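# Flip the loose gripper housing and reseat it in its tray

## Task

Turn the unbolted gripper housing over so it is upside down, then set it back in its tray. Its two halves must stay joined, and no more than about a fingernail's width of it may stick out past the tray's open side. The tray is loose: it must end up resting on all four feet on the raised bench surface, with no foot more than half off an edge. Everything must stay in place without the robot holding it. Finally, release the part and move the grippers away.

## Robot and tools

Robot: two arms, left_arm and right_arm, mounted facing each other across a table. Each arm has six revolute joints and a parallel two-finger gripper. A gripper's fingers point along its own +x axis and close along its y axis.

World frame: all reported poses share one frame. The origin is at the table centre, +z is up, and the table top is at z = +0.020 m. left_arm's base is on the +y side. The names left and right are labels only; they do not match sides of the camera images. Reported hand positions are metres and orientations are quaternions in w,x,y,z order. The hand point sits midway between the finger pads, 3 to 4 cm back from the fingertips. It can be somewhat wrong, more so when the arm is stretched far out.

Tool execute_actions takes "actions", a list holding at most one item, and an optional boolean "pictures". Images are included unless you pass false.
- An empty list commands nothing and just reports the current state.
- A motion item is {"rows": [...], "steps": n}. It has 1 to 15 rows and n is at most 15; n defaults to 15. Each control step lasts 1/30 s and uses one row. If there are fewer rows than steps, the final row is reused for the remaining steps.
- A wait item is {"steps": n} with n up to 300. It sends no command and returns once n steps have passed since the previous result. Your own reply time counts toward those steps.
- If a call is rejected, nothing reaches the robot.

Each row is one flat list of exactly 14 numbers, covering both arms even if only one moves. The first seven belong to left_arm and the last seven to right_arm. Within each seven, the order is: waist, shoulder, elbow, wrist pitch, wrist yaw, wrist roll, gripper opening.

Joint values are absolute target angles in radians, in the same form the Joint positions line prints; they are not offsets. Stated ranges per arm:
- waist -3.054 to 3.054
- shoulder 0.000 to 3.142
- elbow 0.000 to 2.356
- wrist pitch -1.571 to 1.571
- wrist yaw -1.571 to 1.571
- wrist roll -3.142 to 3.142
A target more than 0.010 rad beyond a range end gets the call refused, unless the joint already sits even further out. True joint stops may differ from the stated ends by up to 0.010 rad. A target beyond the true stop is clipped to it, and the result then reports "joint sent to its limit". That message can refer to an earlier action that was still running. If the message is absent, that does not prove there is more room.

Opening is a number from -1 to 1. +1 is fully open, and empty fingers close together near -0.80; going lower adds no further closing. A full close takes at least about 0.5 s.

Motion behaviour:
- Each joint's target is kept only a limited lead ahead of its measured angle: 0.211 rad for waist, shoulder and elbow, 0.213 for wrist pitch, 0.267 for wrist yaw, 0.228 for wrist roll.
- If the targets would put a hand more than 70 mm from where it is now, all of that arm's targets are scaled back.
- Friction can leave a joint short of its target, especially at long reach, and a tiny change may not move it at all. Read the joint angles after each move to check.
- Between calls the arms keep heading for the last row you sent. They give up once everything has nearly stopped moving, or once any step is HELD. Fingers that are still moving carry on.

Result lines:
- The state line lists each gripper's pose plus its linear velocity (m/s) and angular velocity (rad/s).
- Joint positions and Joint velocities give, for each arm, the six joints and then the finger-pad gap in metres (0.088 when fully open).
- grip_measured is the measured opening on the same -1 to 1 scale you command. Each gripper has its own fixed error of about 1 mm. When squeezing something hard, it reads up to about 0.061 narrower than the pads really are.
- To hold a part firmly, command roughly 0.07 below grip_measured; a smaller margin gives a softer grip. Parts thinner than about 3 mm get proportionally less force. Finger force tops out around 34 to 49 N per pad, and the first contact can spike higher.
- "joint command not followed" means a clearance check altered or blocked some joint targets; the rest of the row still ran. HELD marks steps on which your row, or part of it, was not sent.
- Joint torques are the drives' total output and are nonzero even in free air. External joint torques estimate resistance from outside, including friction and any held weight. "no reading" means no estimate is available.

Tool zoom_image takes "camera" (cam_high, cam_left_wrist or cam_right_wrist) and "region" [x0, y0, x1, y1]. The region is in pixels of that camera's latest 504x504 image, measured from the top-left corner, and can be at most 504 by 504. It returns an enlarged crop.

Cameras: cam_high is fixed overhead, and one wrist camera rides on each hand. Calibration (K, distortion, T_world_to_cam) is given before the first call. Results list any camera whose numbers changed. Expect small errors, a few millimetres and under a few degrees.

Tool finished_scene takes "scene", the integer number of the scene you are in. It ends that scene irreversibly and reports whether the goal was met. Call it only when the part and tray rest stably on their own. Replying without any tool call ends everything.

Things to avoid:
- Dropping anything, or knocking or placing anything off the table.
- Slamming, hard impacts and heavy pushing, including against the loose tray.
- Letting the two arms collide or press on each other; that can end the scene.
- Contact torque reaching a joint's load limit (waist 17.2, shoulder 21.3, elbow 21.3, wrist pitch 5.61, wrist yaw 5.59, wrist roll 5.24 N m, held weight included). This freezes the arm for 10 s and drops the rest of the call.
- Long holding under load, which heats the motors. A MOTOR HOT warning starts at 50 °C. At 95 °C the arm is held still, and if it does not cool in time it loses power and falls limp.

Occasional brief disturbances may tug a held part or nudge loose objects.

Each tool is called after ">>>" in YAML: its name, and indented under it one key for each argument.

## Session

>>> execute_actions:
  actions: []

Scene clock: 0.00 s of 5467.00 s.
left_arm: end_effector_position=(+0.3586, +0.2711, +0.2216) grip_measured=+1.000 end_effector_quat_wxyz=(-0.564, +0.613, -0.547, +0.087) end_effector_velocity=(-0.002, +0.001, -0.004) end_effector_angular_velocity=(+0.006, +0.015, +0.007) | right_arm: end_effector_position=(+0.0666, -0.1828, +0.3761) grip_measured=+0.980 end_effector_quat_wxyz=(+0.728, -0.176, +0.205, +0.631) end_effector_velocity=(+0.002, -0.001, -0.003) end_effector_angular_velocity=(-0.012, +0.005, -0.013)
Joint positions: left_arm=[ 1.256  1.098  0.351  0.072  0.618 -1.555  0.088] | right_arm=[-0.042  0.848  0.945 -0.646 -0.076 -0.043  0.087]
Joint velocities: left_arm=[-0.002 -0.002 -0.007 -0.007 -0.007 -0.007  0.   ] | right_arm=[-0.002  0.002 -0.002 -0.007  0.007  0.007 -0.   ]
Joint torques (N m, as the arm reports them, + toward a larger angle): no reading
External joint torques (N m, as the arm's controller estimates them; a push from outside toward a larger angle lowers the number): no reading
Motor temperatures (°C, as the motors report them): left_arm=[22 23 23 24 24 21] | right_arm=[22 24 21 23 24 22]
Heat: left arm: hottest wrist pitch 24 °C (+0.0 °C/min); right arm: hottest shoulder 24 °C (+0.0 °C/min).

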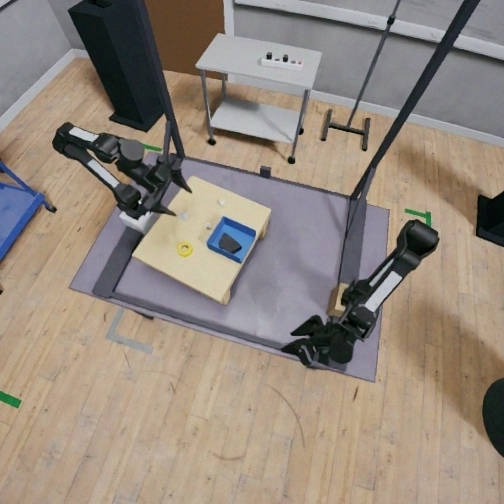

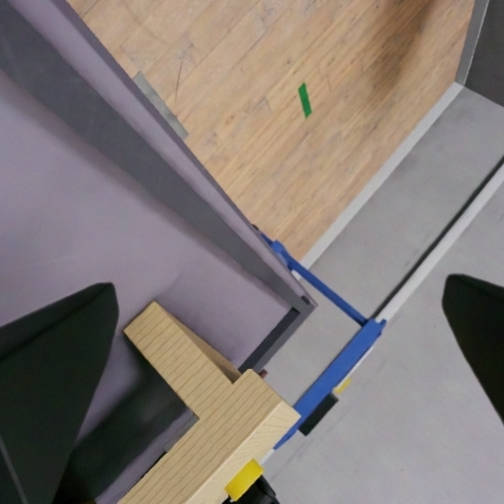

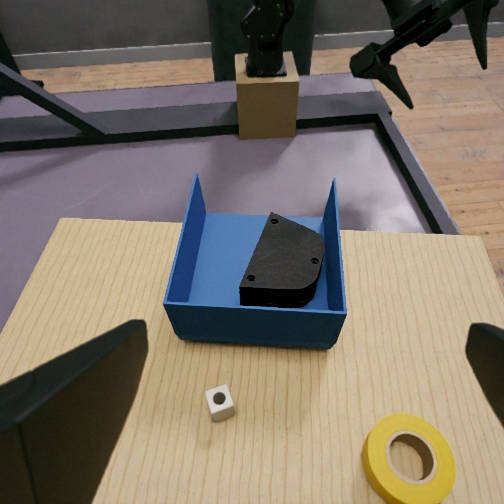

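>>> zoom_image:
  camera: "cam_high"
  region: [120, 160, 300, 310]

>>> zoom_image:
  camera: "cam_right_wrist"
  region: [140, 160, 380, 360]

Region (120, 160, 300, 310) of cam_high's 504x504 image, scaled by 2.800, with more detail than that image has.

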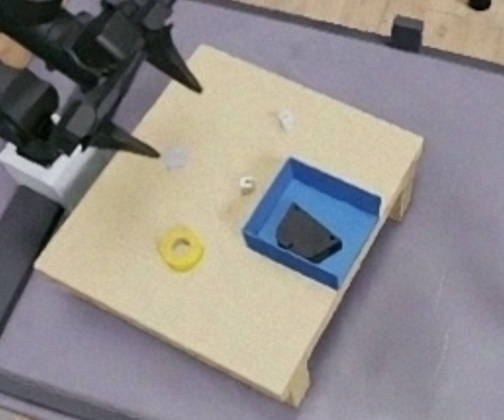

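Region (140, 160, 380, 360) of cam_right_wrist's 504x504 image, scaled by 2.100, with more detail than that image has.

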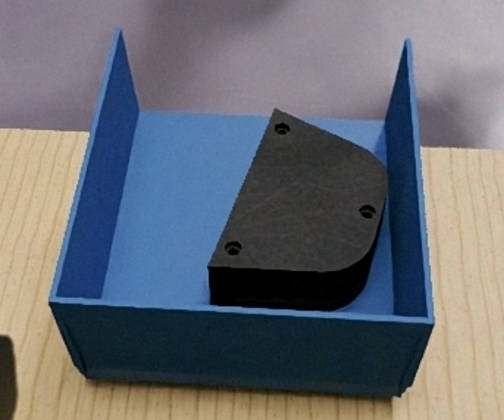

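>>> execute_actions:
  actions:
    - {"rows":[[0,0.8,0.6,0.2,0,0,1,-0.042,0.848,0.945,-0.646,-0.076,-0.043,1]]}
  pictures: false

>>> execute_actions:
  actions:
    - {"steps":60}

Scene clock: 20.97 s of 5467.00 s.
left_arm: end_effector_position=(+0.3431, +0.2140, +0.4028) grip_measured=+1.000 end_effector_quat_wxyz=(+0.776, -0.453, +0.253, -0.358) end_effector_velocity=(-0.263, -0.177, +0.231) end_effector_angular_velocity=(+0.422, -1.590, -0.718) | right_arm: end_effector_position=(+0.0666, -0.1828, +0.3761) grip_measured=+0.980 end_effector_quat_wxyz=(+0.728, -0.176, +0.205, +0.631) end_effector_velocity=(-0.000, +0.000, +0.001) end_effector_angular_velocity=(+0.005, -0.017, +0.015)
Joint positions: left_arm=[ 0.815  0.829  0.57   0.19   0.1   -1.084  0.088] | right_arm=[-0.042  0.848  0.945 -0.646 -0.076 -0.043  0.087]
Joint velocities: left_arm=[-1.36  -0.295  0.266  0.095 -0.74   1.399  0.   ] | right_arm=[-0.002 -0.002 -0.002  0.007 -0.007 -0.022  0.   ]
Joint torques (N m, as the arm reports them, + toward a larger angle): left_arm=[-0.68 -1.72  5.7   1.8  -0.12  0.2 ] | right_arm=[ 0.06 -2.67  6.63  1.93 -0.01  0.02]
External joint torques (N m, as the arm's controller estimates them; a push from outside toward a larger angle lowers the number): left_arm=[-0.59 -0.45 -0.13  0.41 -0.14  0.16] | right_arm=[ 0.07 -0.87 -0.32  0.2   0.02  0.01]
Motor temperatures (°C, as the motors report them): left_arm=[22 23 25 25 24 21] | right_arm=[22 24 24 26 24 22]
Heat: left arm: hottest elbow 25 °C (+2.9 °C/min); right arm: hottest wrist pitch 26 °C (+5.7 °C/min).
Steps of this call (steps 1 to 90: nothing new was sent; then 17.47 s passed at rest; steps 91 to 105: all 15 steps of this action). Readings (joint positions):
91: left_arm=[1.247 1.089 0.357 0.072 0.598 -1.544] | right_arm=[-0.042 0.848 0.945 -0.646 -0.076 -0.043]
92: left_arm=[1.225 1.075 0.363 0.079 0.569 -1.522] | right_arm=[-0.042 0.848 0.945 -0.646 -0.076 -0.043]
94: left_arm=[1.182 1.037 0.394 0.106 0.519 -1.479] | right_arm=[-0.042 0.848 0.945 -0.646 -0.076 -0.043]
98: left_arm=[1.092 0.950 0.472 0.143 0.400 -1.382] | right_arm=[-0.042 0.848 0.945 -0.646 -0.076 -0.043]
105: the state above

Scene clock: 22.97 s of 5467.00 s.
left_arm: end_effector_position=(+0.1235, +0.1417, +0.4184) grip_measured=+1.000 end_effector_quat_wxyz=(+0.689, +0.006, +0.011, -0.725) end_effector_velocity=(-0.002, +0.001, -0.003) end_effector_angular_velocity=(+0.017, +0.007, -0.010) | right_arm: end_effector_position=(+0.0666, -0.1828, +0.3761) grip_measured=+0.980 end_effector_quat_wxyz=(+0.728, -0.176, +0.205, +0.631) end_effector_velocity=(+0.001, +0.000, +0.003) end_effector_angular_velocity=(+0.010, -0.013, -0.000)
Joint positions: left_arm=[ 0.003  0.805  0.585  0.196  0.004 -0.007  0.088] | right_arm=[-0.042  0.848  0.945 -0.646 -0.076 -0.043  0.087]
Joint velocities: left_arm=[-0.002 -0.002  0.002 -0.022  0.007 -0.007  0.   ] | right_arm=[ 0.002 -0.002  0.002  0.007  0.007 -0.007 -0.   ]
Joint torques (N m, as the arm reports them, + toward a larger angle): left_arm=[-0.41 -2.79  6.63  2.27 -0.17  0.18] | right_arm=[ 0.03 -2.65  6.63  1.93  0.    0.02]
External joint torques (N m, as the arm's controller estimates them; a push from outside toward a larger angle lowers the number): left_arm=[-0.38 -0.89 -0.29  0.53 -0.17  0.17] | right_arm=[ 0.04 -0.88 -0.33  0.19  0.03  0.01]
Motor temperatures (°C, as the motors report them): left_arm=[22 23 26 26 24 21] | right_arm=[22 24 24 27 24 22]
Heat: left arm: hottest elbow 26 °C (+5.2 °C/min); right arm: hottest wrist pitch 27 °C (+7.8 °C/min).
Steps of this call (steps 1 to 45: the robot went on to your last target; steps 46 to 60: nothing new was sent). Readings (joint positions):
1: left_arm=[0.770 0.821 0.577 0.192 0.078 -1.036] | right_arm=[-0.042 0.848 0.945 -0.646 -0.076 -0.043]
2: left_arm=[0.725 0.816 0.582 0.194 0.061 -0.988] | right_arm=[-0.042 0.848 0.945 -0.646 -0.076 -0.043]
4: left_arm=[0.634 0.810 0.585 0.194 0.038 -0.892] | right_arm=[-0.042 0.848 0.945 -0.646 -0.076 -0.043]
8: left_arm=[0.453 0.809 0.585 0.195 0.016 -0.700] | right_arm=[-0.042 0.848 0.945 -0.646 -0.076 -0.043]
60: the state above
All arms were judged still, so your last target was given up. Only a new action makes them travel on or press farther. Fingers that are still opening or closing keep moving.
camera_calibration (this result's frames):
cam_left_wrist: T_world_to_cam=[[-0.996496, 0.0831442, -0.00907687, 0.126842], [0.0414129, 0.396206, -0.917227, 0.348152], [-0.0726659, -0.914389, -0.398261, 0.383529], [0, 0, 0, 1]] pos_world=[0.139849, 0.202209, 0.473231]

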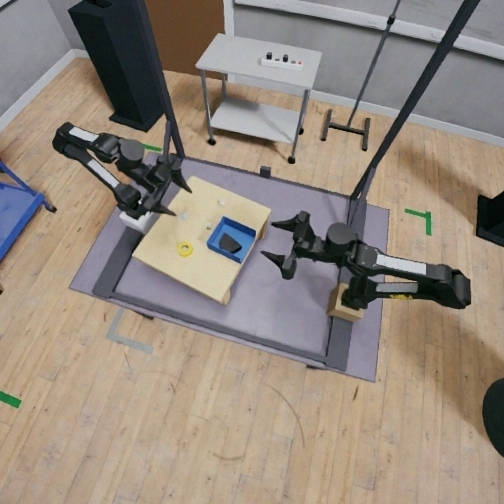

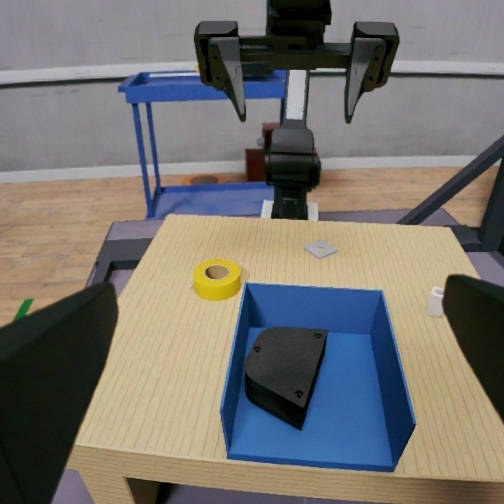

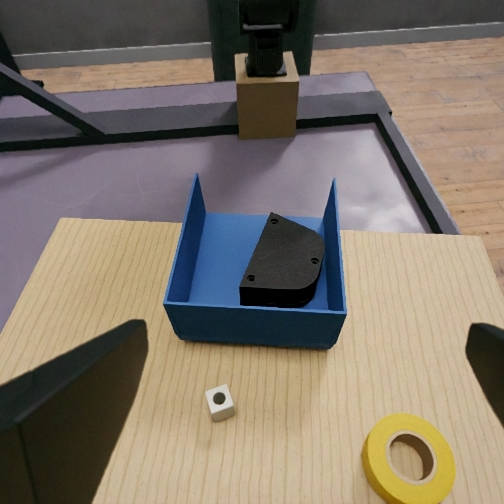

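>>> execute_actions:
  actions:
    - {"rows":[[0,0.8,0.6,0.2,0,0,1,-0.06,1.725,1.893,-1.468,0,0,-1]]}
  pictures: false

>>> execute_actions:
  actions:
    - {"steps":60}

Scene clock: 41.03 s of 5467.00 s.
left_arm: end_effector_position=(+0.1234, +0.1417, +0.4186) grip_measured=+1.000 end_effector_quat_wxyz=(+0.689, +0.006, +0.010, -0.725) end_effector_velocity=(+0.003, +0.001, -0.001) end_effector_angular_velocity=(+0.003, +0.007, +0.020) | right_arm: end_effector_position=(+0.0906, -0.1466, +0.3592) grip_measured=-0.718 end_effector_quat_wxyz=(+0.650, -0.345, +0.441, +0.513) end_effector_velocity=(+0.027, +0.093, -0.045) end_effector_angular_velocity=(-1.104, +0.267, -0.003)
Joint positions: left_arm=[ 0.003  0.805  0.586  0.196  0.004 -0.007  0.088] | right_arm=[-0.057  1.469  1.598 -1.317 -0.007 -0.006  0.004]
Joint velocities: left_arm=[-0.002 -0.007 -0.002 -0.007 -0.022 -0.007  0.   ] | right_arm=[-0.007  1.263  1.321 -1.194  0.007 -0.007 -0.175]
Joint torques (N m, as the arm reports them, + toward a larger angle): left_arm=[-0.5  -2.81  6.63  2.25 -0.18  0.19] | right_arm=[-0.22 -4.76  6.63  0.86  0.14  0.26]
External joint torques (N m, as the arm's controller estimates them; a push from outside toward a larger angle lowers the number): left_arm=[-0.51 -0.86 -0.33  0.5  -0.17  0.19] | right_arm=[-0.19  0.37  0.5  -0.2   0.15  0.26]
Motor temperatures (°C, as the motors report them): left_arm=[22 23 28 29 24 21] | right_arm=[22 24 26 28 24 22]
Heat: left arm: hottest wrist pitch 29 °C (+7.3 °C/min); right arm: hottest wrist pitch 28 °C (+5.8 °C/min).
Steps of this call (steps 1 to 90: nothing new was sent; then 14.57 s passed at rest; steps 91 to 105: all 15 steps of this action). Readings (joint positions):
91: left_arm=[0.003 0.805 0.586 0.196 0.004 -0.007] | right_arm=[-0.042 0.867 0.966 -0.682 -0.070 -0.040]
92: left_arm=[0.003 0.805 0.586 0.196 0.004 -0.007] | right_arm=[-0.045 0.902 1.010 -0.737 -0.055 -0.033]
94: left_arm=[0.003 0.805 0.586 0.196 0.004 -0.007] | right_arm=[-0.051 0.993 1.106 -0.814 -0.033 -0.021]
98: left_arm=[0.003 0.805 0.586 0.196 0.004 -0.007] | right_arm=[-0.055 1.169 1.284 -1.000 -0.015 -0.011]
105: the state above

Scene clock: 43.03 s of 5467.00 s.
left_arm: end_effector_position=(+0.1234, +0.1417, +0.4186) grip_measured=+1.000 end_effector_quat_wxyz=(+0.689, +0.006, +0.010, -0.725) end_effector_velocity=(+0.000, +0.000, -0.002) end_effector_angular_velocity=(+0.008, +0.021, +0.005) | right_arm: end_effector_position=(+0.1001, -0.1101, +0.3627) grip_measured=-0.818 end_effector_quat_wxyz=(+0.629, -0.370, +0.473, +0.495) end_effector_velocity=(+0.004, -0.003, -0.000) end_effector_angular_velocity=(-0.013, -0.021, -0.002)
Joint positions: left_arm=[ 0.003  0.805  0.586  0.196  0.004 -0.007  0.088] | right_arm=[-0.057  1.708  1.886 -1.465 -0.005 -0.005  0.   ]
Joint velocities: left_arm=[-0.002 -0.002 -0.002 -0.007 -0.007 -0.022  0.   ] | right_arm=[-0.002 -0.002 -0.002 -0.007  0.022 -0.007  0.   ]
Joint torques (N m, as the arm reports them, + toward a larger angle): left_arm=[-0.39 -2.89  6.64  2.26 -0.15  0.18] | right_arm=[-0.23 -6.31  6.4   0.67  0.19  0.2 ]
External joint torques (N m, as the arm's controller estimates them; a push from outside toward a larger angle lowers the number): left_arm=[-0.39 -0.99 -0.32  0.51 -0.15  0.17] | right_arm=[-0.21  0.62  0.54 -0.16  0.2   0.19]
Motor temperatures (°C, as the motors report them): left_arm=[22 24 29 29 24 21] | right_arm=[22 25 26 28 24 22]
Heat: left arm: hottest elbow 29 °C (+7.0 °C/min); right arm: hottest wrist pitch 28 °C (+5.6 °C/min).
Steps of this call (steps 1 to 30: the robot went on to your last target; steps 31 to 60: nothing new was sent). Readings (joint positions):
1: left_arm=[0.003 0.805 0.586 0.196 0.004 -0.007] | right_arm=[-0.057 1.511 1.642 -1.354 -0.006 -0.006]
2: left_arm=[0.003 0.805 0.586 0.196 0.004 -0.007] | right_arm=[-0.057 1.553 1.685 -1.380 -0.006 -0.006]
4: left_arm=[0.003 0.805 0.586 0.196 0.004 -0.007] | right_arm=[-0.057 1.624 1.766 -1.409 -0.005 -0.006]
8: left_arm=[0.003 0.805 0.586 0.196 0.004 -0.007] | right_arm=[-0.057 1.687 1.842 -1.447 -0.005 -0.005]
60: the state above
All arms were judged still, so your last target was given up. Only a new action makes them travel on or press farther. Fingers that are still opening or closing keep moving.
camera_calibration (this result's frames):
cam_left_wrist: T_world_to_cam=[[-0.99646, 0.0835294, -0.00947166, 0.126833], [0.0419001, 0.395822, -0.917371, 0.348374], [-0.0728783, -0.914521, -0.397921, 0.3835], [0, 0, 0, 1]] pos_world=[0.139736, 0.202231, 0.473392]
cam_right_wrist: T_world_to_cam=[[0.972458, -0.231724, -0.025093, -0.0989252], [-0.230438, -0.972012, 0.0457327, -0.0650608], [-0.0349881, -0.0386907, -0.998639, 0.442133], [0, 0, 0, 1]] pos_world=[0.0966775, -0.0690568, 0.442024]

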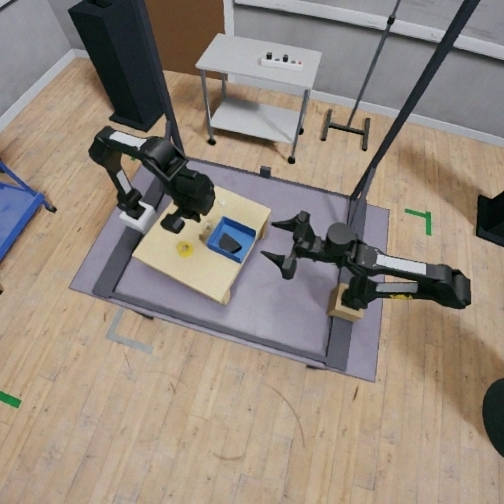

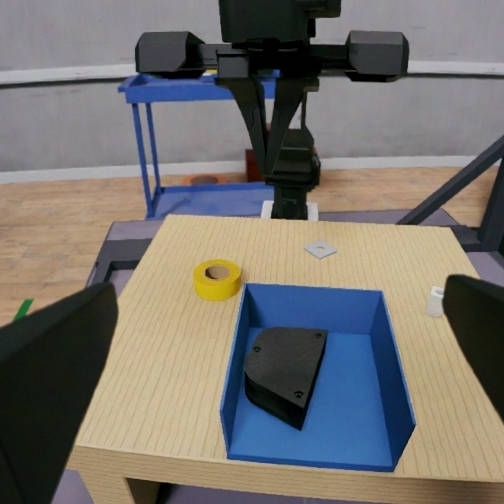

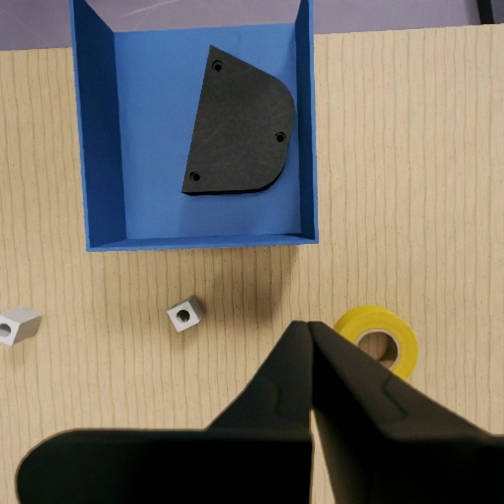

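>>> execute_actions:
  actions:
    - {"rows":[[-0.1,0.8,0.3,0.2,0,0,1,0.023,1.965,1.925,-1.417,0,0,-1]]}
  pictures: false

>>> execute_actions:
  actions:
    - {"steps":30}

Scene clock: 56.53 s of 5467.00 s.
left_arm: end_effector_position=(+0.0968, +0.1612, +0.2955) grip_measured=+1.000 end_effector_quat_wxyz=(+0.648, +0.106, +0.096, -0.748) end_effector_velocity=(-0.003, +0.008, -0.028) end_effector_angular_velocity=(+0.065, -0.009, -0.004) | right_arm: end_effector_position=(+0.0823, -0.0618, +0.2902) grip_measured=-0.818 end_effector_quat_wxyz=(+0.572, -0.428, +0.505, +0.485) end_effector_velocity=(-0.001, +0.008, +0.001) end_effector_angular_velocity=(+0.040, +0.014, +0.008)
Joint positions: left_arm=[-0.095  0.801  0.318  0.197 -0.001 -0.007  0.088] | right_arm=[ 0.019  1.95   1.923 -1.42  -0.001 -0.005  0.   ]
Joint velocities: left_arm=[-0.027  0.002 -0.056 -0.007 -0.022 -0.007  0.   ] | right_arm=[-0.002 -0.002 -0.002  0.037 -0.022 -0.007  0.   ]
Joint torques (N m, as the arm reports them, + toward a larger angle): left_arm=[-0.3  -2.07  4.28  2.22  0.    0.16] | right_arm=[ 0.11 -8.75  5.84  0.64  0.04  0.2 ]
External joint torques (N m, as the arm's controller estimates them; a push from outside toward a larger angle lowers the number): left_arm=[-0.32 -0.41 -2.44  0.53  0.01  0.15] | right_arm=[ 0.08 -0.28 -0.03  0.15  0.06  0.2 ]
Motor temperatures (°C, as the motors report them): left_arm=[22 24 30 30 24 21] | right_arm=[22 26 27 27 24 22]
Heat: left arm: hottest elbow 30 °C (+6.4 °C/min); right arm: hottest elbow 27 °C (+3.2 °C/min).
Steps of this call (steps 1 to 90: nothing new was sent; then 10.00 s passed at rest; steps 91 to 105: all 15 steps of this action). Readings (joint positions):
91: left_arm=[-0.003 0.805 0.574 0.204 -0.001 -0.007] | right_arm=[-0.054 1.724 1.890 -1.467 -0.002 -0.005]
92: left_arm=[-0.019 0.800 0.553 0.210 -0.001 -0.007] | right_arm=[-0.045 1.745 1.904 -1.460 -0.001 -0.005]
94: left_arm=[-0.046 0.795 0.496 0.207 -0.001 -0.007] | right_arm=[-0.020 1.803 1.922 -1.435 -0.001 -0.005]
98: left_arm=[-0.078 0.799 0.373 0.197 -0.001 -0.007] | right_arm=[0.012 1.921 1.922 -1.424 -0.001 -0.005]
105: the state above

Scene clock: 57.53 s of 5467.00 s.
left_arm: end_effector_position=(+0.0962, +0.1625, +0.2914) grip_measured=+1.000 end_effector_quat_wxyz=(+0.647, +0.109, +0.098, -0.749) end_effector_velocity=(-0.001, +0.001, -0.003) end_effector_angular_velocity=(+0.013, +0.003, +0.002) | right_arm: end_effector_position=(+0.0817, -0.0615, +0.2901) grip_measured=-0.818 end_effector_quat_wxyz=(+0.572, -0.428, +0.505, +0.485) end_effector_velocity=(-0.001, -0.002, -0.002) end_effector_angular_velocity=(-0.008, +0.024, -0.012)
Joint positions: left_arm=[-0.097  0.801  0.309  0.197 -0.001 -0.007  0.088] | right_arm=[ 0.02   1.95   1.923 -1.419 -0.001 -0.005  0.   ]
Joint velocities: left_arm=[-0.007  0.002 -0.002 -0.007 -0.007 -0.007  0.   ] | right_arm=[-0.007  0.002 -0.002 -0.007 -0.022  0.007  0.   ]
Joint torques (N m, as the arm reports them, + toward a larger angle): left_arm=[-0.42 -2.17  4.26  2.16  0.02  0.19] | right_arm=[ 0.26 -8.44  5.88  0.72  0.05  0.21]
External joint torques (N m, as the arm's controller estimates them; a push from outside toward a larger angle lowers the number): left_arm=[-0.43 -0.54 -2.45  0.48  0.03  0.18] | right_arm=[ 0.36  0.34 -0.05  0.15  0.05  0.21]
Motor temperatures (°C, as the motors report them): left_arm=[22 24 30 30 24 21] | right_arm=[22 26 27 27 24 22]
Heat: left arm: hottest elbow 30 °C (+6.3 °C/min); right arm: hottest elbow 27 °C (+3.1 °C/min).
Steps of this call (steps 1 to 15: the robot went on to your last target; steps 16 to 30: nothing new was sent). Readings (joint positions):
1: left_arm=[-0.095 0.801 0.316 0.197 -0.001 -0.007] | right_arm=[0.019 1.950 1.923 -1.419 -0.001 -0.005]
2: left_arm=[-0.096 0.801 0.315 0.197 -0.001 -0.007] | right_arm=[0.019 1.950 1.923 -1.419 -0.001 -0.005]
4: left_arm=[-0.096 0.801 0.312 0.197 -0.001 -0.007] | right_arm=[0.019 1.950 1.923 -1.419 -0.001 -0.005]
8: left_arm=[-0.097 0.801 0.310 0.197 -0.001 -0.007] | right_arm=[0.020 1.950 1.923 -1.419 -0.001 -0.005]
30: the state above
All arms were judged still, so your last target was given up. Only a new action makes them travel on or press farther. Fingers that are still opening or closing keep moving.
camera_calibration (this result's frames):
cam_left_wrist: T_world_to_cam=[[-0.983832, 0.179091, -0.000966376, 0.0776116], [0.113507, 0.619359, -0.77686, 0.140426], [-0.13853, -0.764409, -0.629673, 0.399349], [0, 0, 0, 1]] pos_world=[0.115739, 0.204392, 0.360626]
cam_right_wrist: T_world_to_cam=[[0.986733, -0.160778, -0.0225339, -0.0691562], [-0.152908, -0.966997, 0.203806, -0.070618], [-0.0545577, -0.197656, -0.978752, 0.35685], [0, 0, 0, 1]] pos_world=[0.0769096, -0.00887248, 0.362102]

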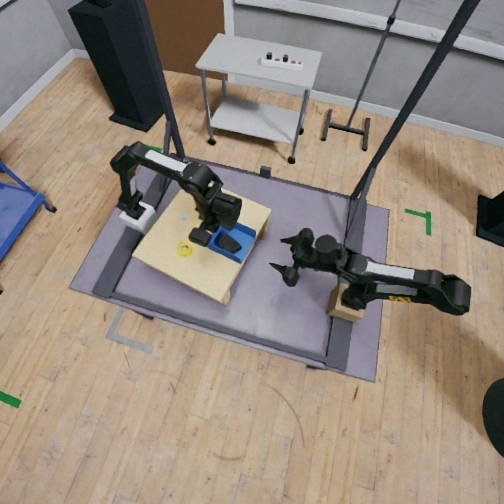

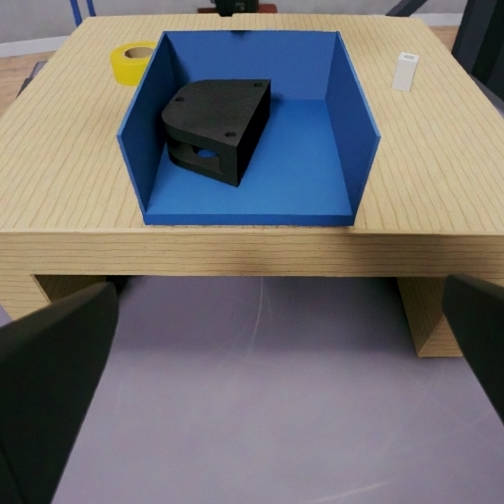

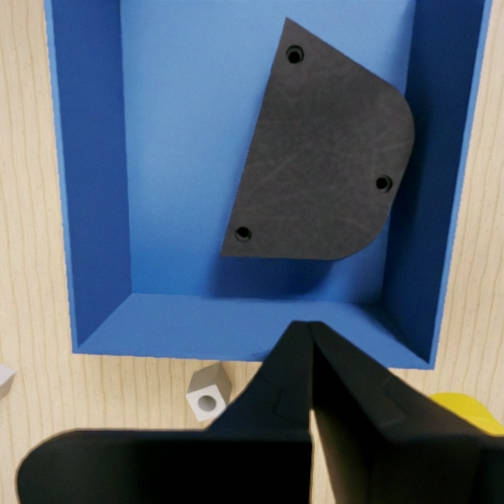

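>>> execute_actions:
  actions:
    - {"rows":[[-0.1,0.8,0.3,0.2,0,0,1,0.023,1.937,1.82,-1.33,0,0,-1],[-0.1,0.8,0.3,0.2,0,0,1,0.023,1.937,1.82,-1.33,0,0,-1],[-0.1,0.8,0.3,0.2,0,0,1,0.023,1.937,1.82,-1.33,0,0,-1],[-0.1,0.8,0.3,0.2,0,0,1,0.023,1.937,1.82,-1.33,0,0,-1],[-0.1,0.8,0.3,0.2,0,0,1,0.023,1.937,1.82,-1.33,0,0,-1],[-0.1,0.8,0.3,0.2,0,0,1,0.023,1.923,1.715,-1.246,0,0,-1]]}
  pictures: false

>>> execute_actions:
  actions:
    - {"steps":20}

Scene clock: 64.33 s of 5467.00 s.
left_arm: end_effector_position=(+0.0962, +0.1625, +0.2914) grip_measured=+1.000 end_effector_quat_wxyz=(+0.647, +0.109, +0.098, -0.749) end_effector_velocity=(-0.001, -0.000, -0.000) end_effector_angular_velocity=(-0.004, -0.009, -0.002) | right_arm: end_effector_position=(+0.0818, -0.0612, +0.2469) grip_measured=-0.818 end_effector_quat_wxyz=(+0.569, -0.431, +0.508, +0.483) end_effector_velocity=(-0.001, +0.006, -0.005) end_effector_angular_velocity=(+0.040, +0.015, +0.007)
Joint positions: left_arm=[-0.097  0.801  0.309  0.197 -0.001 -0.007  0.088] | right_arm=[ 0.02   1.939  1.735 -1.254 -0.001 -0.005  0.   ]
Joint velocities: left_arm=[-0.007  0.002 -0.002  0.007 -0.007  0.007  0.   ] | right_arm=[-0.002 -0.012 -0.042  0.066 -0.022 -0.007  0.   ]
Joint torques (N m, as the arm reports them, + toward a larger angle): left_arm=[-0.19 -2.16  4.36  2.16  0.    0.15] | right_arm=[  0.27 -11.81   4.33   0.52   0.03   0.19]
External joint torques (N m, as the arm's controller estimates them; a push from outside toward a larger angle lowers the number): left_arm=[-0.17 -0.51 -2.36  0.48  0.    0.14] | right_arm=[ 0.27 -2.93 -1.69 -0.01  0.04  0.19]
Motor temperatures (°C, as the motors report them): left_arm=[22 24 29 31 24 21] | right_arm=[22 27 27 27 24 22]
Heat: left arm: hottest wrist pitch 31 °C (+7.1 °C/min); right arm: hottest shoulder 27 °C (+3.0 °C/min).
Steps of this call (steps 1 to 90: nothing new was sent; then 3.30 s passed at rest; steps 91 to 105: all 15 steps of this action). Readings (joint positions):
91: left_arm=[-0.097 0.801 0.309 0.197 -0.001 -0.007] | right_arm=[0.020 1.950 1.914 -1.406 -0.001 -0.005]
92: left_arm=[-0.097 0.801 0.309 0.197 -0.001 -0.007] | right_arm=[0.020 1.947 1.898 -1.385 -0.001 -0.005]
94: left_arm=[-0.097 0.801 0.309 0.197 -0.001 -0.007] | right_arm=[0.020 1.946 1.872 -1.364 -0.001 -0.005]
98: left_arm=[-0.097 0.801 0.309 0.197 -0.001 -0.007] | right_arm=[0.020 1.940 1.792 -1.301 -0.001 -0.005]
105: the state above

Scene clock: 65.00 s of 5467.00 s.
left_arm: end_effector_position=(+0.0962, +0.1625, +0.2914) grip_measured=+1.000 end_effector_quat_wxyz=(+0.647, +0.109, +0.098, -0.749) end_effector_velocity=(+0.003, +0.001, -0.002) end_effector_angular_velocity=(+0.005, -0.014, +0.016) | right_arm: end_effector_position=(+0.0817, -0.0614, +0.2454) grip_measured=-0.818 end_effector_quat_wxyz=(+0.569, -0.431, +0.508, +0.483) end_effector_velocity=(+0.000, +0.001, +0.000) end_effector_angular_velocity=(+0.008, +0.005, +0.006)
Joint positions: left_arm=[-0.097  0.801  0.309  0.197 -0.001 -0.007  0.088] | right_arm=[ 0.02   1.937  1.727 -1.246 -0.001 -0.005  0.   ]
Joint velocities: left_arm=[-0.002 -0.002 -0.002 -0.007 -0.022  0.007  0.   ] | right_arm=[-0.002 -0.002 -0.002  0.007 -0.007 -0.007  0.   ]
Joint torques (N m, as the arm reports them, + toward a larger angle): left_arm=[-0.41 -2.16  4.42  2.15  0.01  0.19] | right_arm=[  0.27 -11.65   4.47   0.61   0.03   0.19]
External joint torques (N m, as the arm's controller estimates them; a push from outside toward a larger angle lowers the number): left_arm=[-0.42 -0.53 -2.26  0.48  0.02  0.19] | right_arm=[ 0.27 -2.84 -1.58  0.06  0.04  0.19]
Motor temperatures (°C, as the motors report them): left_arm=[22 24 29 31 24 21] | right_arm=[22 28 27 27 24 22]
Heat: left arm: hottest wrist pitch 31 °C (+7.0 °C/min); right arm: hottest shoulder 28 °C (+4.0 °C/min).
Steps of this call (steps 1 to 15: the robot went on to your last target; steps 16 to 20: nothing new was sent). Readings (joint positions):
1: left_arm=[-0.097 0.801 0.309 0.197 -0.001 -0.007] | right_arm=[0.020 1.938 1.734 -1.252 -0.001 -0.005]
2: left_arm=[-0.097 0.801 0.309 0.197 -0.001 -0.007] | right_arm=[0.020 1.938 1.733 -1.251 -0.001 -0.005]
4: left_arm=[-0.097 0.801 0.309 0.197 -0.001 -0.007] | right_arm=[0.020 1.937 1.730 -1.250 -0.001 -0.005]
8: left_arm=[-0.097 0.801 0.309 0.197 -0.001 -0.007] | right_arm=[0.020 1.937 1.728 -1.248 -0.001 -0.005]
20: the state above
All arms were judged still, so your last target was given up. Only a new action makes them travel on or press farther. Fingers that are still opening or closing keep moving.
camera_calibration (this result's frames):
cam_left_wrist: T_world_to_cam=[[-0.983832, 0.179091, -0.000966376, 0.0776116], [0.113507, 0.619359, -0.77686, 0.140426], [-0.13853, -0.764409, -0.629673, 0.399349], [0, 0, 0, 1]] pos_world=[0.115739, 0.204392, 0.360626]
cam_right_wrist: T_world_to_cam=[[0.986694, -0.161007, -0.0226025, -0.0701587], [-0.152548, -0.964876, 0.213878, -0.0637315], [-0.0562444, -0.207584, -0.976599, 0.312122], [0, 0, 0, 1]] pos_world=[0.0770582, -0.00799755, 0.316863]

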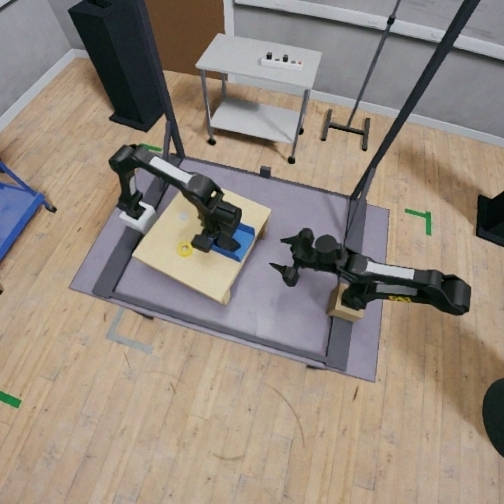

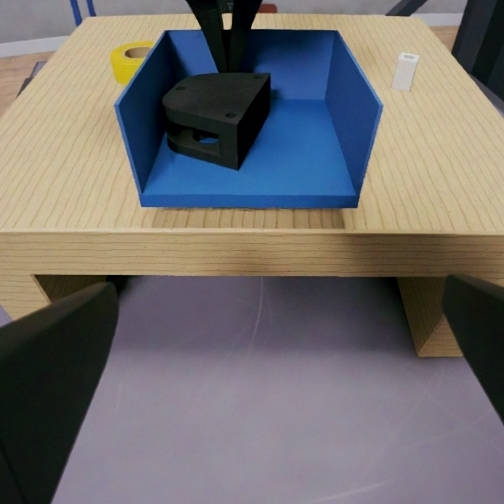

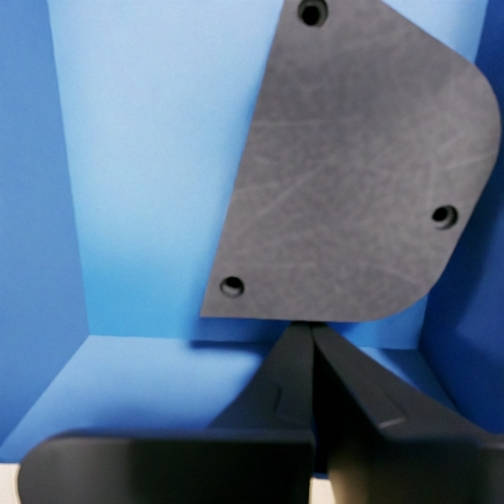

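>>> execute_actions:
  actions:
    - {"rows":[[-0.1,0.8,0.3,0.2,0,0,1,0.023,2.01,1.83,-1.33,0,0,-1],[-0.1,0.8,0.3,0.2,0,0,1,0.023,2.01,1.83,-1.33,0,0,-1],[-0.1,0.8,0.3,0.2,0,0,1,0.023,2.01,1.83,-1.33,0,0,-1],[-0.1,0.8,0.3,0.2,0,0,1,0.023,2.01,1.83,-1.33,0,0,-1],[-0.1,0.8,0.3,0.2,0,0,1,0.023,2.01,1.83,-1.33,0,0,-1],[-0.1,0.8,0.3,0.2,0,0,1,0.023,2.08,1.925,-1.42,0,0,-1]]}
  pictures: false

>>> execute_actions:
  actions:
    - {"steps":20}

Scene clock: 73.90 s of 5467.00 s.
left_arm: end_effector_position=(+0.0963, +0.1625, +0.2912) grip_measured=+1.000 end_effector_quat_wxyz=(+0.647, +0.109, +0.098, -0.749) end_effector_velocity=(-0.002, +0.002, -0.004) end_effector_angular_velocity=(+0.013, +0.007, -0.007) | right_arm: end_effector_position=(+0.0826, -0.0560, +0.2468) grip_measured=-0.818 end_effector_quat_wxyz=(+0.543, -0.454, +0.536, +0.461) end_effector_velocity=(+0.002, -0.002, +0.000) end_effector_angular_velocity=(-0.057, +0.002, +0.005)
Joint positions: left_arm=[-0.097  0.801  0.309  0.197 -0.001 -0.007  0.088] | right_arm=[ 0.02   2.055  1.907 -1.409 -0.001 -0.005  0.   ]
Joint velocities: left_arm=[-0.002 -0.002 -0.007 -0.007  0.007 -0.007  0.   ] | right_arm=[-0.002  0.046  0.071 -0.081  0.007 -0.007  0.   ]
Joint torques (N m, as the arm reports them, + toward a larger angle): left_arm=[-0.36 -2.07  4.42  2.11 -0.01  0.18] | right_arm=[ 0.21 -8.73  6.58  0.1   0.05  0.2 ]
External joint torques (N m, as the arm's controller estimates them; a push from outside toward a larger angle lowers the number): left_arm=[-0.36 -0.45 -2.21  0.46 -0.01  0.17] | right_arm=[ 0.24  0.99  0.58 -0.26  0.05  0.2 ]
Motor temperatures (°C, as the motors report them): left_arm=[22 24 29 31 24 21] | right_arm=[22 30 26 26 24 22]
Heat: left arm: hottest wrist pitch 31 °C (+6.0 °C/min); right arm: hottest shoulder 30 °C (+4.0 °C/min).
Steps of this call (steps 1 to 90: nothing new was sent; then 5.40 s passed at rest; steps 91 to 105: all 15 steps of this action). Readings (joint positions):
91: left_arm=[-0.097 0.801 0.309 0.197 -0.001 -0.007] | right_arm=[0.020 1.940 1.735 -1.256 -0.001 -0.005]
92: left_arm=[-0.097 0.801 0.309 0.197 -0.001 -0.007] | right_arm=[0.020 1.948 1.753 -1.276 -0.001 -0.005]
94: left_arm=[-0.097 0.801 0.309 0.197 -0.001 -0.007] | right_arm=[0.020 1.961 1.783 -1.293 -0.001 -0.005]
98: left_arm=[-0.097 0.801 0.309 0.197 -0.001 -0.007] | right_arm=[0.020 2.007 1.859 -1.361 -0.001 -0.005]
105: the state above

Scene clock: 74.57 s of 5467.00 s.
left_arm: end_effector_position=(+0.0963, +0.1625, +0.2912) grip_measured=+1.000 end_effector_quat_wxyz=(+0.647, +0.109, +0.098, -0.749) end_effector_velocity=(-0.001, +0.000, +0.001) end_effector_angular_velocity=(-0.004, +0.020, +0.006) | right_arm: end_effector_position=(+0.0827, -0.0556, +0.2486) grip_measured=-0.818 end_effector_quat_wxyz=(+0.543, -0.454, +0.536, +0.461) end_effector_velocity=(-0.000, -0.002, +0.000) end_effector_angular_velocity=(-0.006, +0.008, +0.005)
Joint positions: left_arm=[-0.097  0.801  0.309  0.197 -0.001 -0.007  0.088] | right_arm=[ 0.02   2.058  1.918 -1.418 -0.001 -0.005  0.   ]
Joint velocities: left_arm=[-0.007 -0.002 -0.002  0.007 -0.007 -0.022  0.   ] | right_arm=[-0.002 -0.002 -0.002 -0.007 -0.007 -0.007  0.   ]
Joint torques (N m, as the arm reports them, + toward a larger angle): left_arm=[-0.42 -2.08  4.39  2.17  0.    0.2 ] | right_arm=[ 0.26 -8.46  6.32  0.16  0.04  0.19]
External joint torques (N m, as the arm's controller estimates them; a push from outside toward a larger angle lowers the number): left_arm=[-0.39 -0.43 -2.3   0.49 -0.01  0.19] | right_arm=[ 0.26  1.02  0.47 -0.21  0.06  0.19]
Motor temperatures (°C, as the motors report them): left_arm=[22 24 29 31 24 21] | right_arm=[22 31 26 26 24 22]
Heat: left arm: hottest wrist pitch 31 °C (+6.0 °C/min); right arm: hottest shoulder 31 °C (+5.0 °C/min).
Steps of this call (steps 1 to 20: the robot went on to your last target). Readings (joint positions):
1: left_arm=[-0.097 0.801 0.309 0.197 -0.001 -0.007] | right_arm=[0.020 2.056 1.909 -1.411 -0.001 -0.005]
2: left_arm=[-0.097 0.801 0.309 0.197 -0.001 -0.007] | right_arm=[0.020 2.056 1.911 -1.412 -0.001 -0.005]
4: left_arm=[-0.097 0.801 0.309 0.197 -0.001 -0.007] | right_arm=[0.020 2.056 1.915 -1.415 -0.001 -0.005]
8: left_arm=[-0.097 0.801 0.309 0.197 -0.001 -0.007] | right_arm=[0.020 2.057 1.917 -1.417 -0.001 -0.005]
20: the state above
camera_calibration (this result's frames):
cam_left_wrist: T_world_to_cam=[[-0.983832, 0.179091, -0.000954088, 0.0776062], [0.113551, 0.619652, -0.77662, 0.14014], [-0.138495, -0.764172, -0.629969, 0.399322], [0, 0, 0, 1]] pos_world=[0.115742, 0.204414, 0.36047]
cam_right_wrist: T_world_to_cam=[[0.986308, -0.16328, -0.0231454, -0.0700844], [-0.148117, -0.938797, 0.311001, -0.081736], [-0.072509, -0.303314, -0.950128, 0.305942], [0, 0, 0, 1]] pos_world=[0.0792019, 0.00461958, 0.314482]

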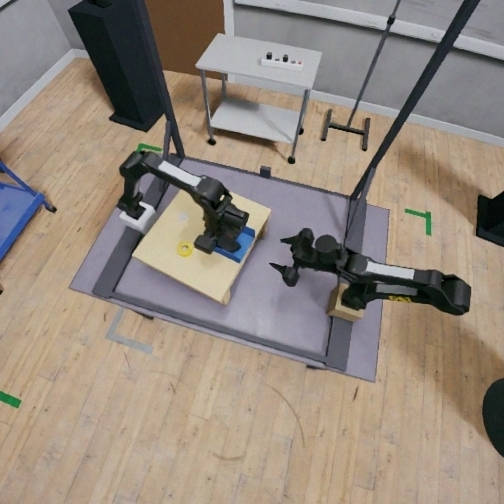

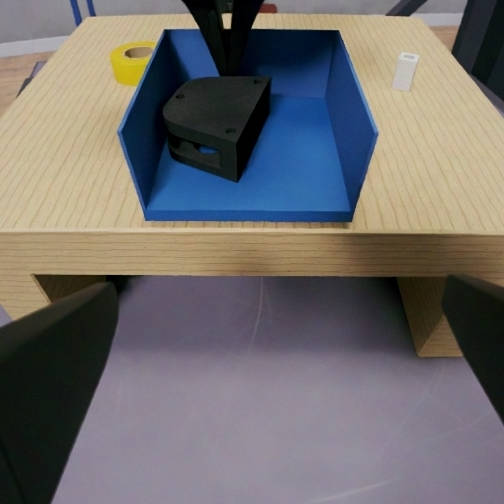

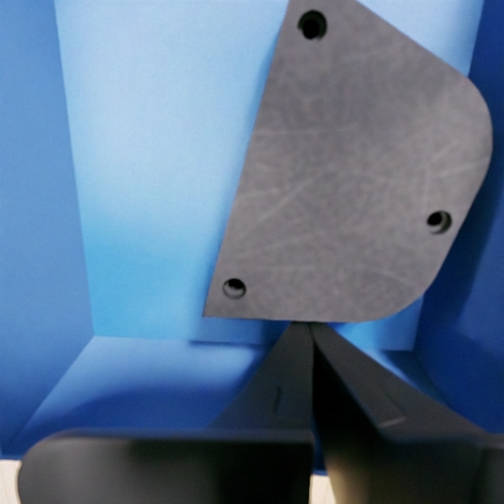

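>>> execute_actions:
  actions:
    - {"rows":[[-0.1,0.8,0.3,0.2,0,0,1,0.023,2.12,1.96,-1.45,0,0,-1],[-0.1,0.8,0.3,0.2,0,0,1,0.023,2.12,1.96,-1.45,0,0,-1],[-0.1,0.8,0.3,0.2,0,0,1,0.023,2.12,1.96,-1.45,0,0,-1],[-0.1,0.8,0.3,0.2,0,0,1,0.023,2.12,1.96,-1.45,0,0,-1],[-0.1,0.8,0.3,0.2,0,0,1,0.023,2.12,1.96,-1.45,0,0,-1],[-0.1,0.8,0.3,0.2,0,0,1,0.023,2.175,1.99,-1.475,0,0,-1]]}
  pictures: false

>>> execute_actions:
  actions:
    - {"steps":20}

Scene clock: 81.90 s of 5467.00 s.
left_arm: end_effector_position=(+0.0963, +0.1625, +0.2912) grip_measured=+1.000 end_effector_quat_wxyz=(+0.647, +0.109, +0.098, -0.749) end_effector_velocity=(+0.003, +0.000, -0.003) end_effector_angular_velocity=(+0.012, -0.001, +0.021) | right_arm: end_effector_position=(+0.0833, -0.0519, +0.2296) grip_measured=-0.818 end_effector_quat_wxyz=(+0.520, -0.472, +0.557, +0.442) end_effector_velocity=(-0.001, +0.011, +0.016) end_effector_angular_velocity=(+0.059, +0.013, +0.003)
Joint positions: left_arm=[-0.097  0.801  0.309  0.197 -0.001 -0.007  0.088] | right_arm=[ 0.02   2.149  1.981 -1.47  -0.001 -0.005  0.   ]
Joint velocities: left_arm=[-0.002  0.002 -0.002 -0.007 -0.022 -0.007  0.   ] | right_arm=[-0.002 -0.002  0.061 -0.007 -0.022 -0.007  0.   ]
Joint torques (N m, as the arm reports them, + toward a larger angle): left_arm=[-0.38 -2.16  4.41  2.14  0.    0.16] | right_arm=[ 0.23 -8.95  5.88 -0.09  0.04  0.2 ]
External joint torques (N m, as the arm's controller estimates them; a push from outside toward a larger angle lowers the number): left_arm=[-0.38 -0.51 -2.31  0.46  0.    0.15] | right_arm=[ 0.2   1.06  0.16 -0.31  0.06  0.2 ]
Motor temperatures (°C, as the motors report them): left_arm=[22 24 29 32 24 21] | right_arm=[22 31 27 26 24 22]
Heat: left arm: hottest wrist pitch 32 °C (+6.0 °C/min); right arm: hottest shoulder 31 °C (+4.0 °C/min).
Steps of this call (steps 1 to 15: the robot went on to your last target; steps 16 to 90: nothing new was sent; then 3.83 s passed at rest; steps 91 to 105: all 15 steps of this action). Readings (joint positions):
91: left_arm=[-0.097 0.801 0.309 0.197 -0.001 -0.007] | right_arm=[0.020 2.062 1.922 -1.423 -0.001 -0.005]
92: left_arm=[-0.097 0.801 0.309 0.197 -0.001 -0.007] | right_arm=[0.020 2.069 1.931 -1.430 -0.001 -0.005]
94: left_arm=[-0.097 0.801 0.309 0.197 -0.001 -0.007] | right_arm=[0.020 2.080 1.943 -1.435 -0.001 -0.005]
98: left_arm=[-0.097 0.801 0.309 0.197 -0.001 -0.007] | right_arm=[0.020 2.116 1.967 -1.456 -0.001 -0.005]
105: the state above

Scene clock: 82.57 s of 5467.00 s.
left_arm: end_effector_position=(+0.0963, +0.1625, +0.2912) grip_measured=+1.000 end_effector_quat_wxyz=(+0.647, +0.109, +0.098, -0.749) end_effector_velocity=(+0.001, +0.001, -0.002) end_effector_angular_velocity=(+0.008, +0.004, +0.007) | right_arm: end_effector_position=(+0.0834, -0.0518, +0.2290) grip_measured=-0.818 end_effector_quat_wxyz=(+0.520, -0.473, +0.558, +0.441) end_effector_velocity=(-0.003, -0.002, -0.001) end_effector_angular_velocity=(-0.008, +0.025, +0.018)
Joint positions: left_arm=[-0.097  0.801  0.309  0.197 -0.001 -0.007  0.088] | right_arm=[ 0.02   2.152  1.983 -1.472 -0.001 -0.005  0.   ]
Joint velocities: left_arm=[-0.002 -0.002 -0.002 -0.007 -0.007 -0.007  0.   ] | right_arm=[-0.002  0.002 -0.002 -0.007 -0.022 -0.022  0.   ]
Joint torques (N m, as the arm reports them, + toward a larger angle): left_arm=[-0.48 -2.11  4.29  2.18 -0.02  0.15] | right_arm=[ 0.25 -8.86  6.18 -0.04  0.04  0.2 ]
External joint torques (N m, as the arm's controller estimates them; a push from outside toward a larger angle lowers the number): left_arm=[-0.47 -0.44 -2.42  0.5  -0.02  0.14] | right_arm=[ 0.16  1.01  0.51 -0.26  0.06  0.2 ]
Motor temperatures (°C, as the motors report them): left_arm=[22 24 29 32 24 21] | right_arm=[22 31 27 26 24 22]
Heat: left arm: hottest wrist pitch 32 °C (+6.0 °C/min); right arm: hottest shoulder 31 °C (+4.0 °C/min).
Steps of this call (steps 1 to 15: the robot went on to your last target; steps 16 to 20: nothing new was sent). Readings (joint positions):
1: left_arm=[-0.097 0.801 0.309 0.197 -0.001 -0.007] | right_arm=[0.020 2.149 1.982 -1.470 -0.001 -0.005]
2: left_arm=[-0.097 0.801 0.309 0.197 -0.001 -0.007] | right_arm=[0.020 2.149 1.983 -1.470 -0.001 -0.005]
4: left_arm=[-0.097 0.801 0.309 0.197 -0.001 -0.007] | right_arm=[0.020 2.150 1.983 -1.472 -0.001 -0.005]
8: left_arm=[-0.097 0.801 0.309 0.197 -0.001 -0.007] | right_arm=[0.020 2.152 1.983 -1.472 -0.001 -0.005]
20: the state above
All arms were judged still, so your last target was given up. Only a new action makes them travel on or press farther. Fingers that are still opening or closing keep moving.
camera_calibration (this result's frames):
cam_left_wrist: T_world_to_cam=[[-0.983832, 0.179091, -0.000954088, 0.0776062], [0.113551, 0.619652, -0.77662, 0.14014], [-0.138495, -0.764172, -0.629969, 0.399322], [0, 0, 0, 1]] pos_world=[0.115742, 0.204414, 0.36047]
cam_right_wrist: T_world_to_cam=[[0.985981, -0.165208, -0.0234188, -0.0705636], [-0.14319, -0.909798, 0.38957, -0.0889147], [-0.0856663, -0.380755, -0.920699, 0.278877], [0, 0, 0, 1]] pos_world=[0.080733, 0.0136317, 0.289748]

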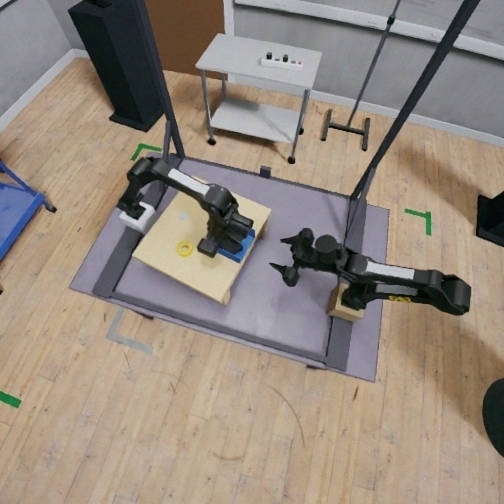

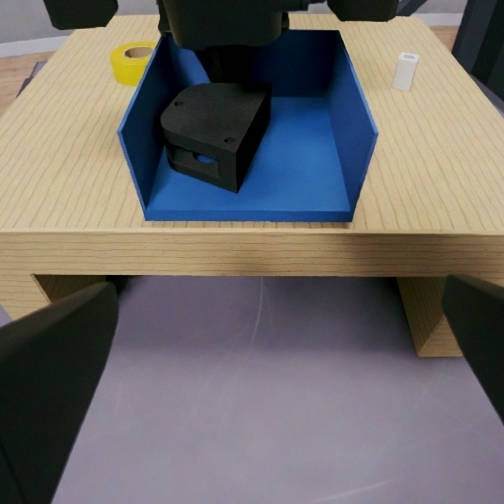

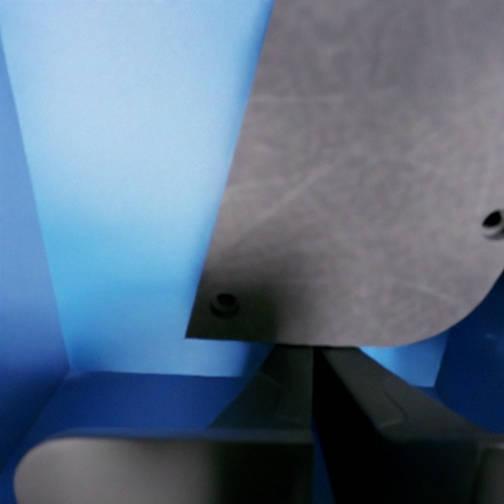

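>>> execute_actions:
  actions:
    - {"rows":[[-0.1,0.8,0.3,0.2,0,0,1,0.023,2.175,1.99,-1.46,0,0,-1],[-0.1,0.8,0.3,0.2,0,0,1,0.023,2.175,1.99,-1.45,0,0,-1],[-0.1,0.8,0.3,0.2,0,0,1,0.023,2.175,1.99,-1.44,0,0,-1],[-0.1,0.8,0.3,0.2,0,0,1,0.023,2.175,1.99,-1.43,0,0,-1],[-0.1,0.8,0.3,0.2,0,0,1,0.023,2.175,1.99,-1.42,0,0,-1],[-0.1,0.8,0.3,0.2,0,0,1,0.023,2.175,1.99,-1.41,0,0,-1],[-0.1,0.8,0.3,0.2,0,0,1,0.023,2.175,1.99,-1.40,0,0,-1],[-0.1,0.8,0.3,0.2,0,0,1,0.023,2.175,1.99,-1.39,0,0,-1],[-0.1,0.8,0.3,0.2,0,0,1,0.023,2.175,1.99,-1.38,0,0,-1]]}

Scene clock: 86.83 s of 5467.00 s.
left_arm: end_effector_position=(+0.0963, +0.1625, +0.2912) grip_measured=+1.000 end_effector_quat_wxyz=(+0.647, +0.109, +0.098, -0.749) end_effector_velocity=(+0.001, +0.001, -0.002) end_effector_angular_velocity=(+0.007, -0.000, +0.016) | right_arm: end_effector_position=(+0.0863, -0.0343, +0.2287) grip_measured=-0.818 end_effector_quat_wxyz=(+0.542, -0.455, +0.536, +0.460) end_effector_velocity=(+0.000, +0.014, +0.002) end_effector_angular_velocity=(+0.073, +0.010, +0.020)
Joint positions: left_arm=[-0.097  0.801  0.309  0.197 -0.001 -0.007  0.088] | right_arm=[ 0.02   2.152  1.985 -1.392 -0.001 -0.005  0.   ]
Joint velocities: left_arm=[-0.007 -0.002 -0.002 -0.007 -0.022 -0.007  0.   ] | right_arm=[-0.002 -0.007 -0.002  0.066 -0.022 -0.022  0.   ]
Joint torques (N m, as the arm reports them, + toward a larger angle): left_arm=[-0.43 -2.08  4.32  2.16  0.04  0.19] | right_arm=[ 0.2  -8.84  6.16  0.73  0.04  0.19]
External joint torques (N m, as the arm's controller estimates them; a push from outside toward a larger angle lowers the number): left_arm=[-0.43 -0.46 -2.31  0.5   0.04  0.18] | right_arm=[0.19 1.42 0.22 0.36 0.05 0.19]
Motor temperatures (°C, as the motors report them): left_arm=[22 24 29 32 24 21] | right_arm=[22 31 27 26 24 22]
Heat: left arm: hottest wrist pitch 32 °C (+5.0 °C/min); right arm: hottest shoulder 31 °C (+4.0 °C/min).
Steps of this call (steps 1 to 90: nothing new was sent; then 0.77 s passed at rest; steps 91 to 105: all 15 steps of this action). Readings (joint positions):
91: left_arm=[-0.097 0.801 0.309 0.197 -0.001 -0.007] | right_arm=[0.020 2.152 1.983 -1.473 -0.001 -0.005]
92: left_arm=[-0.097 0.801 0.309 0.197 -0.001 -0.007] | right_arm=[0.020 2.152 1.983 -1.471 -0.001 -0.005]
94: left_arm=[-0.097 0.801 0.309 0.197 -0.001 -0.007] | right_arm=[0.020 2.152 1.983 -1.458 -0.001 -0.005]
98: left_arm=[-0.097 0.801 0.309 0.197 -0.001 -0.007] | right_arm=[0.020 2.152 1.983 -1.426 -0.001 -0.005]
105: the state above
camera_calibration (this result's frames):
cam_left_wrist: T_world_to_cam=[[-0.983832, 0.179091, -0.000954088, 0.0776062], [0.113551, 0.619652, -0.77662, 0.14014], [-0.138495, -0.764172, -0.629969, 0.399322], [0, 0, 0, 1]] pos_world=[0.115742, 0.204414, 0.36047]
cam_right_wrist: T_world_to_cam=[[0.986299, -0.163332, -0.023155, -0.0706333], [-0.147997, -0.938093, 0.313175, -0.0555286], [-0.0728732, -0.305457, -0.949413, 0.293631], [0, 0, 0, 1]] pos_world=[0.0828453, 0.0260641, 0.294532]

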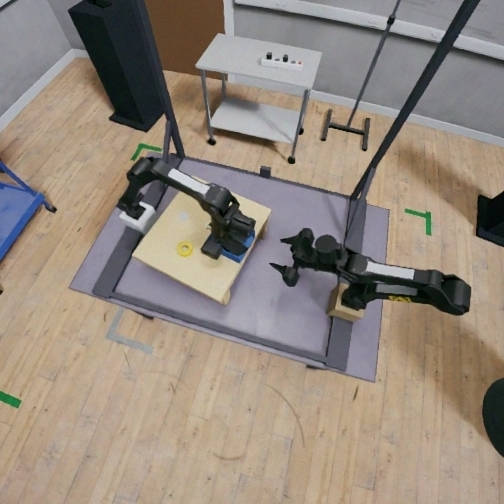

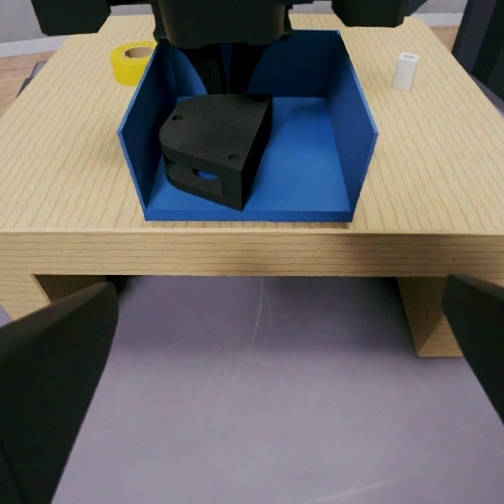

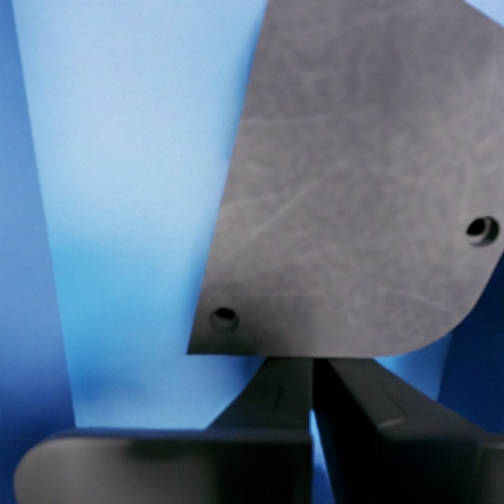

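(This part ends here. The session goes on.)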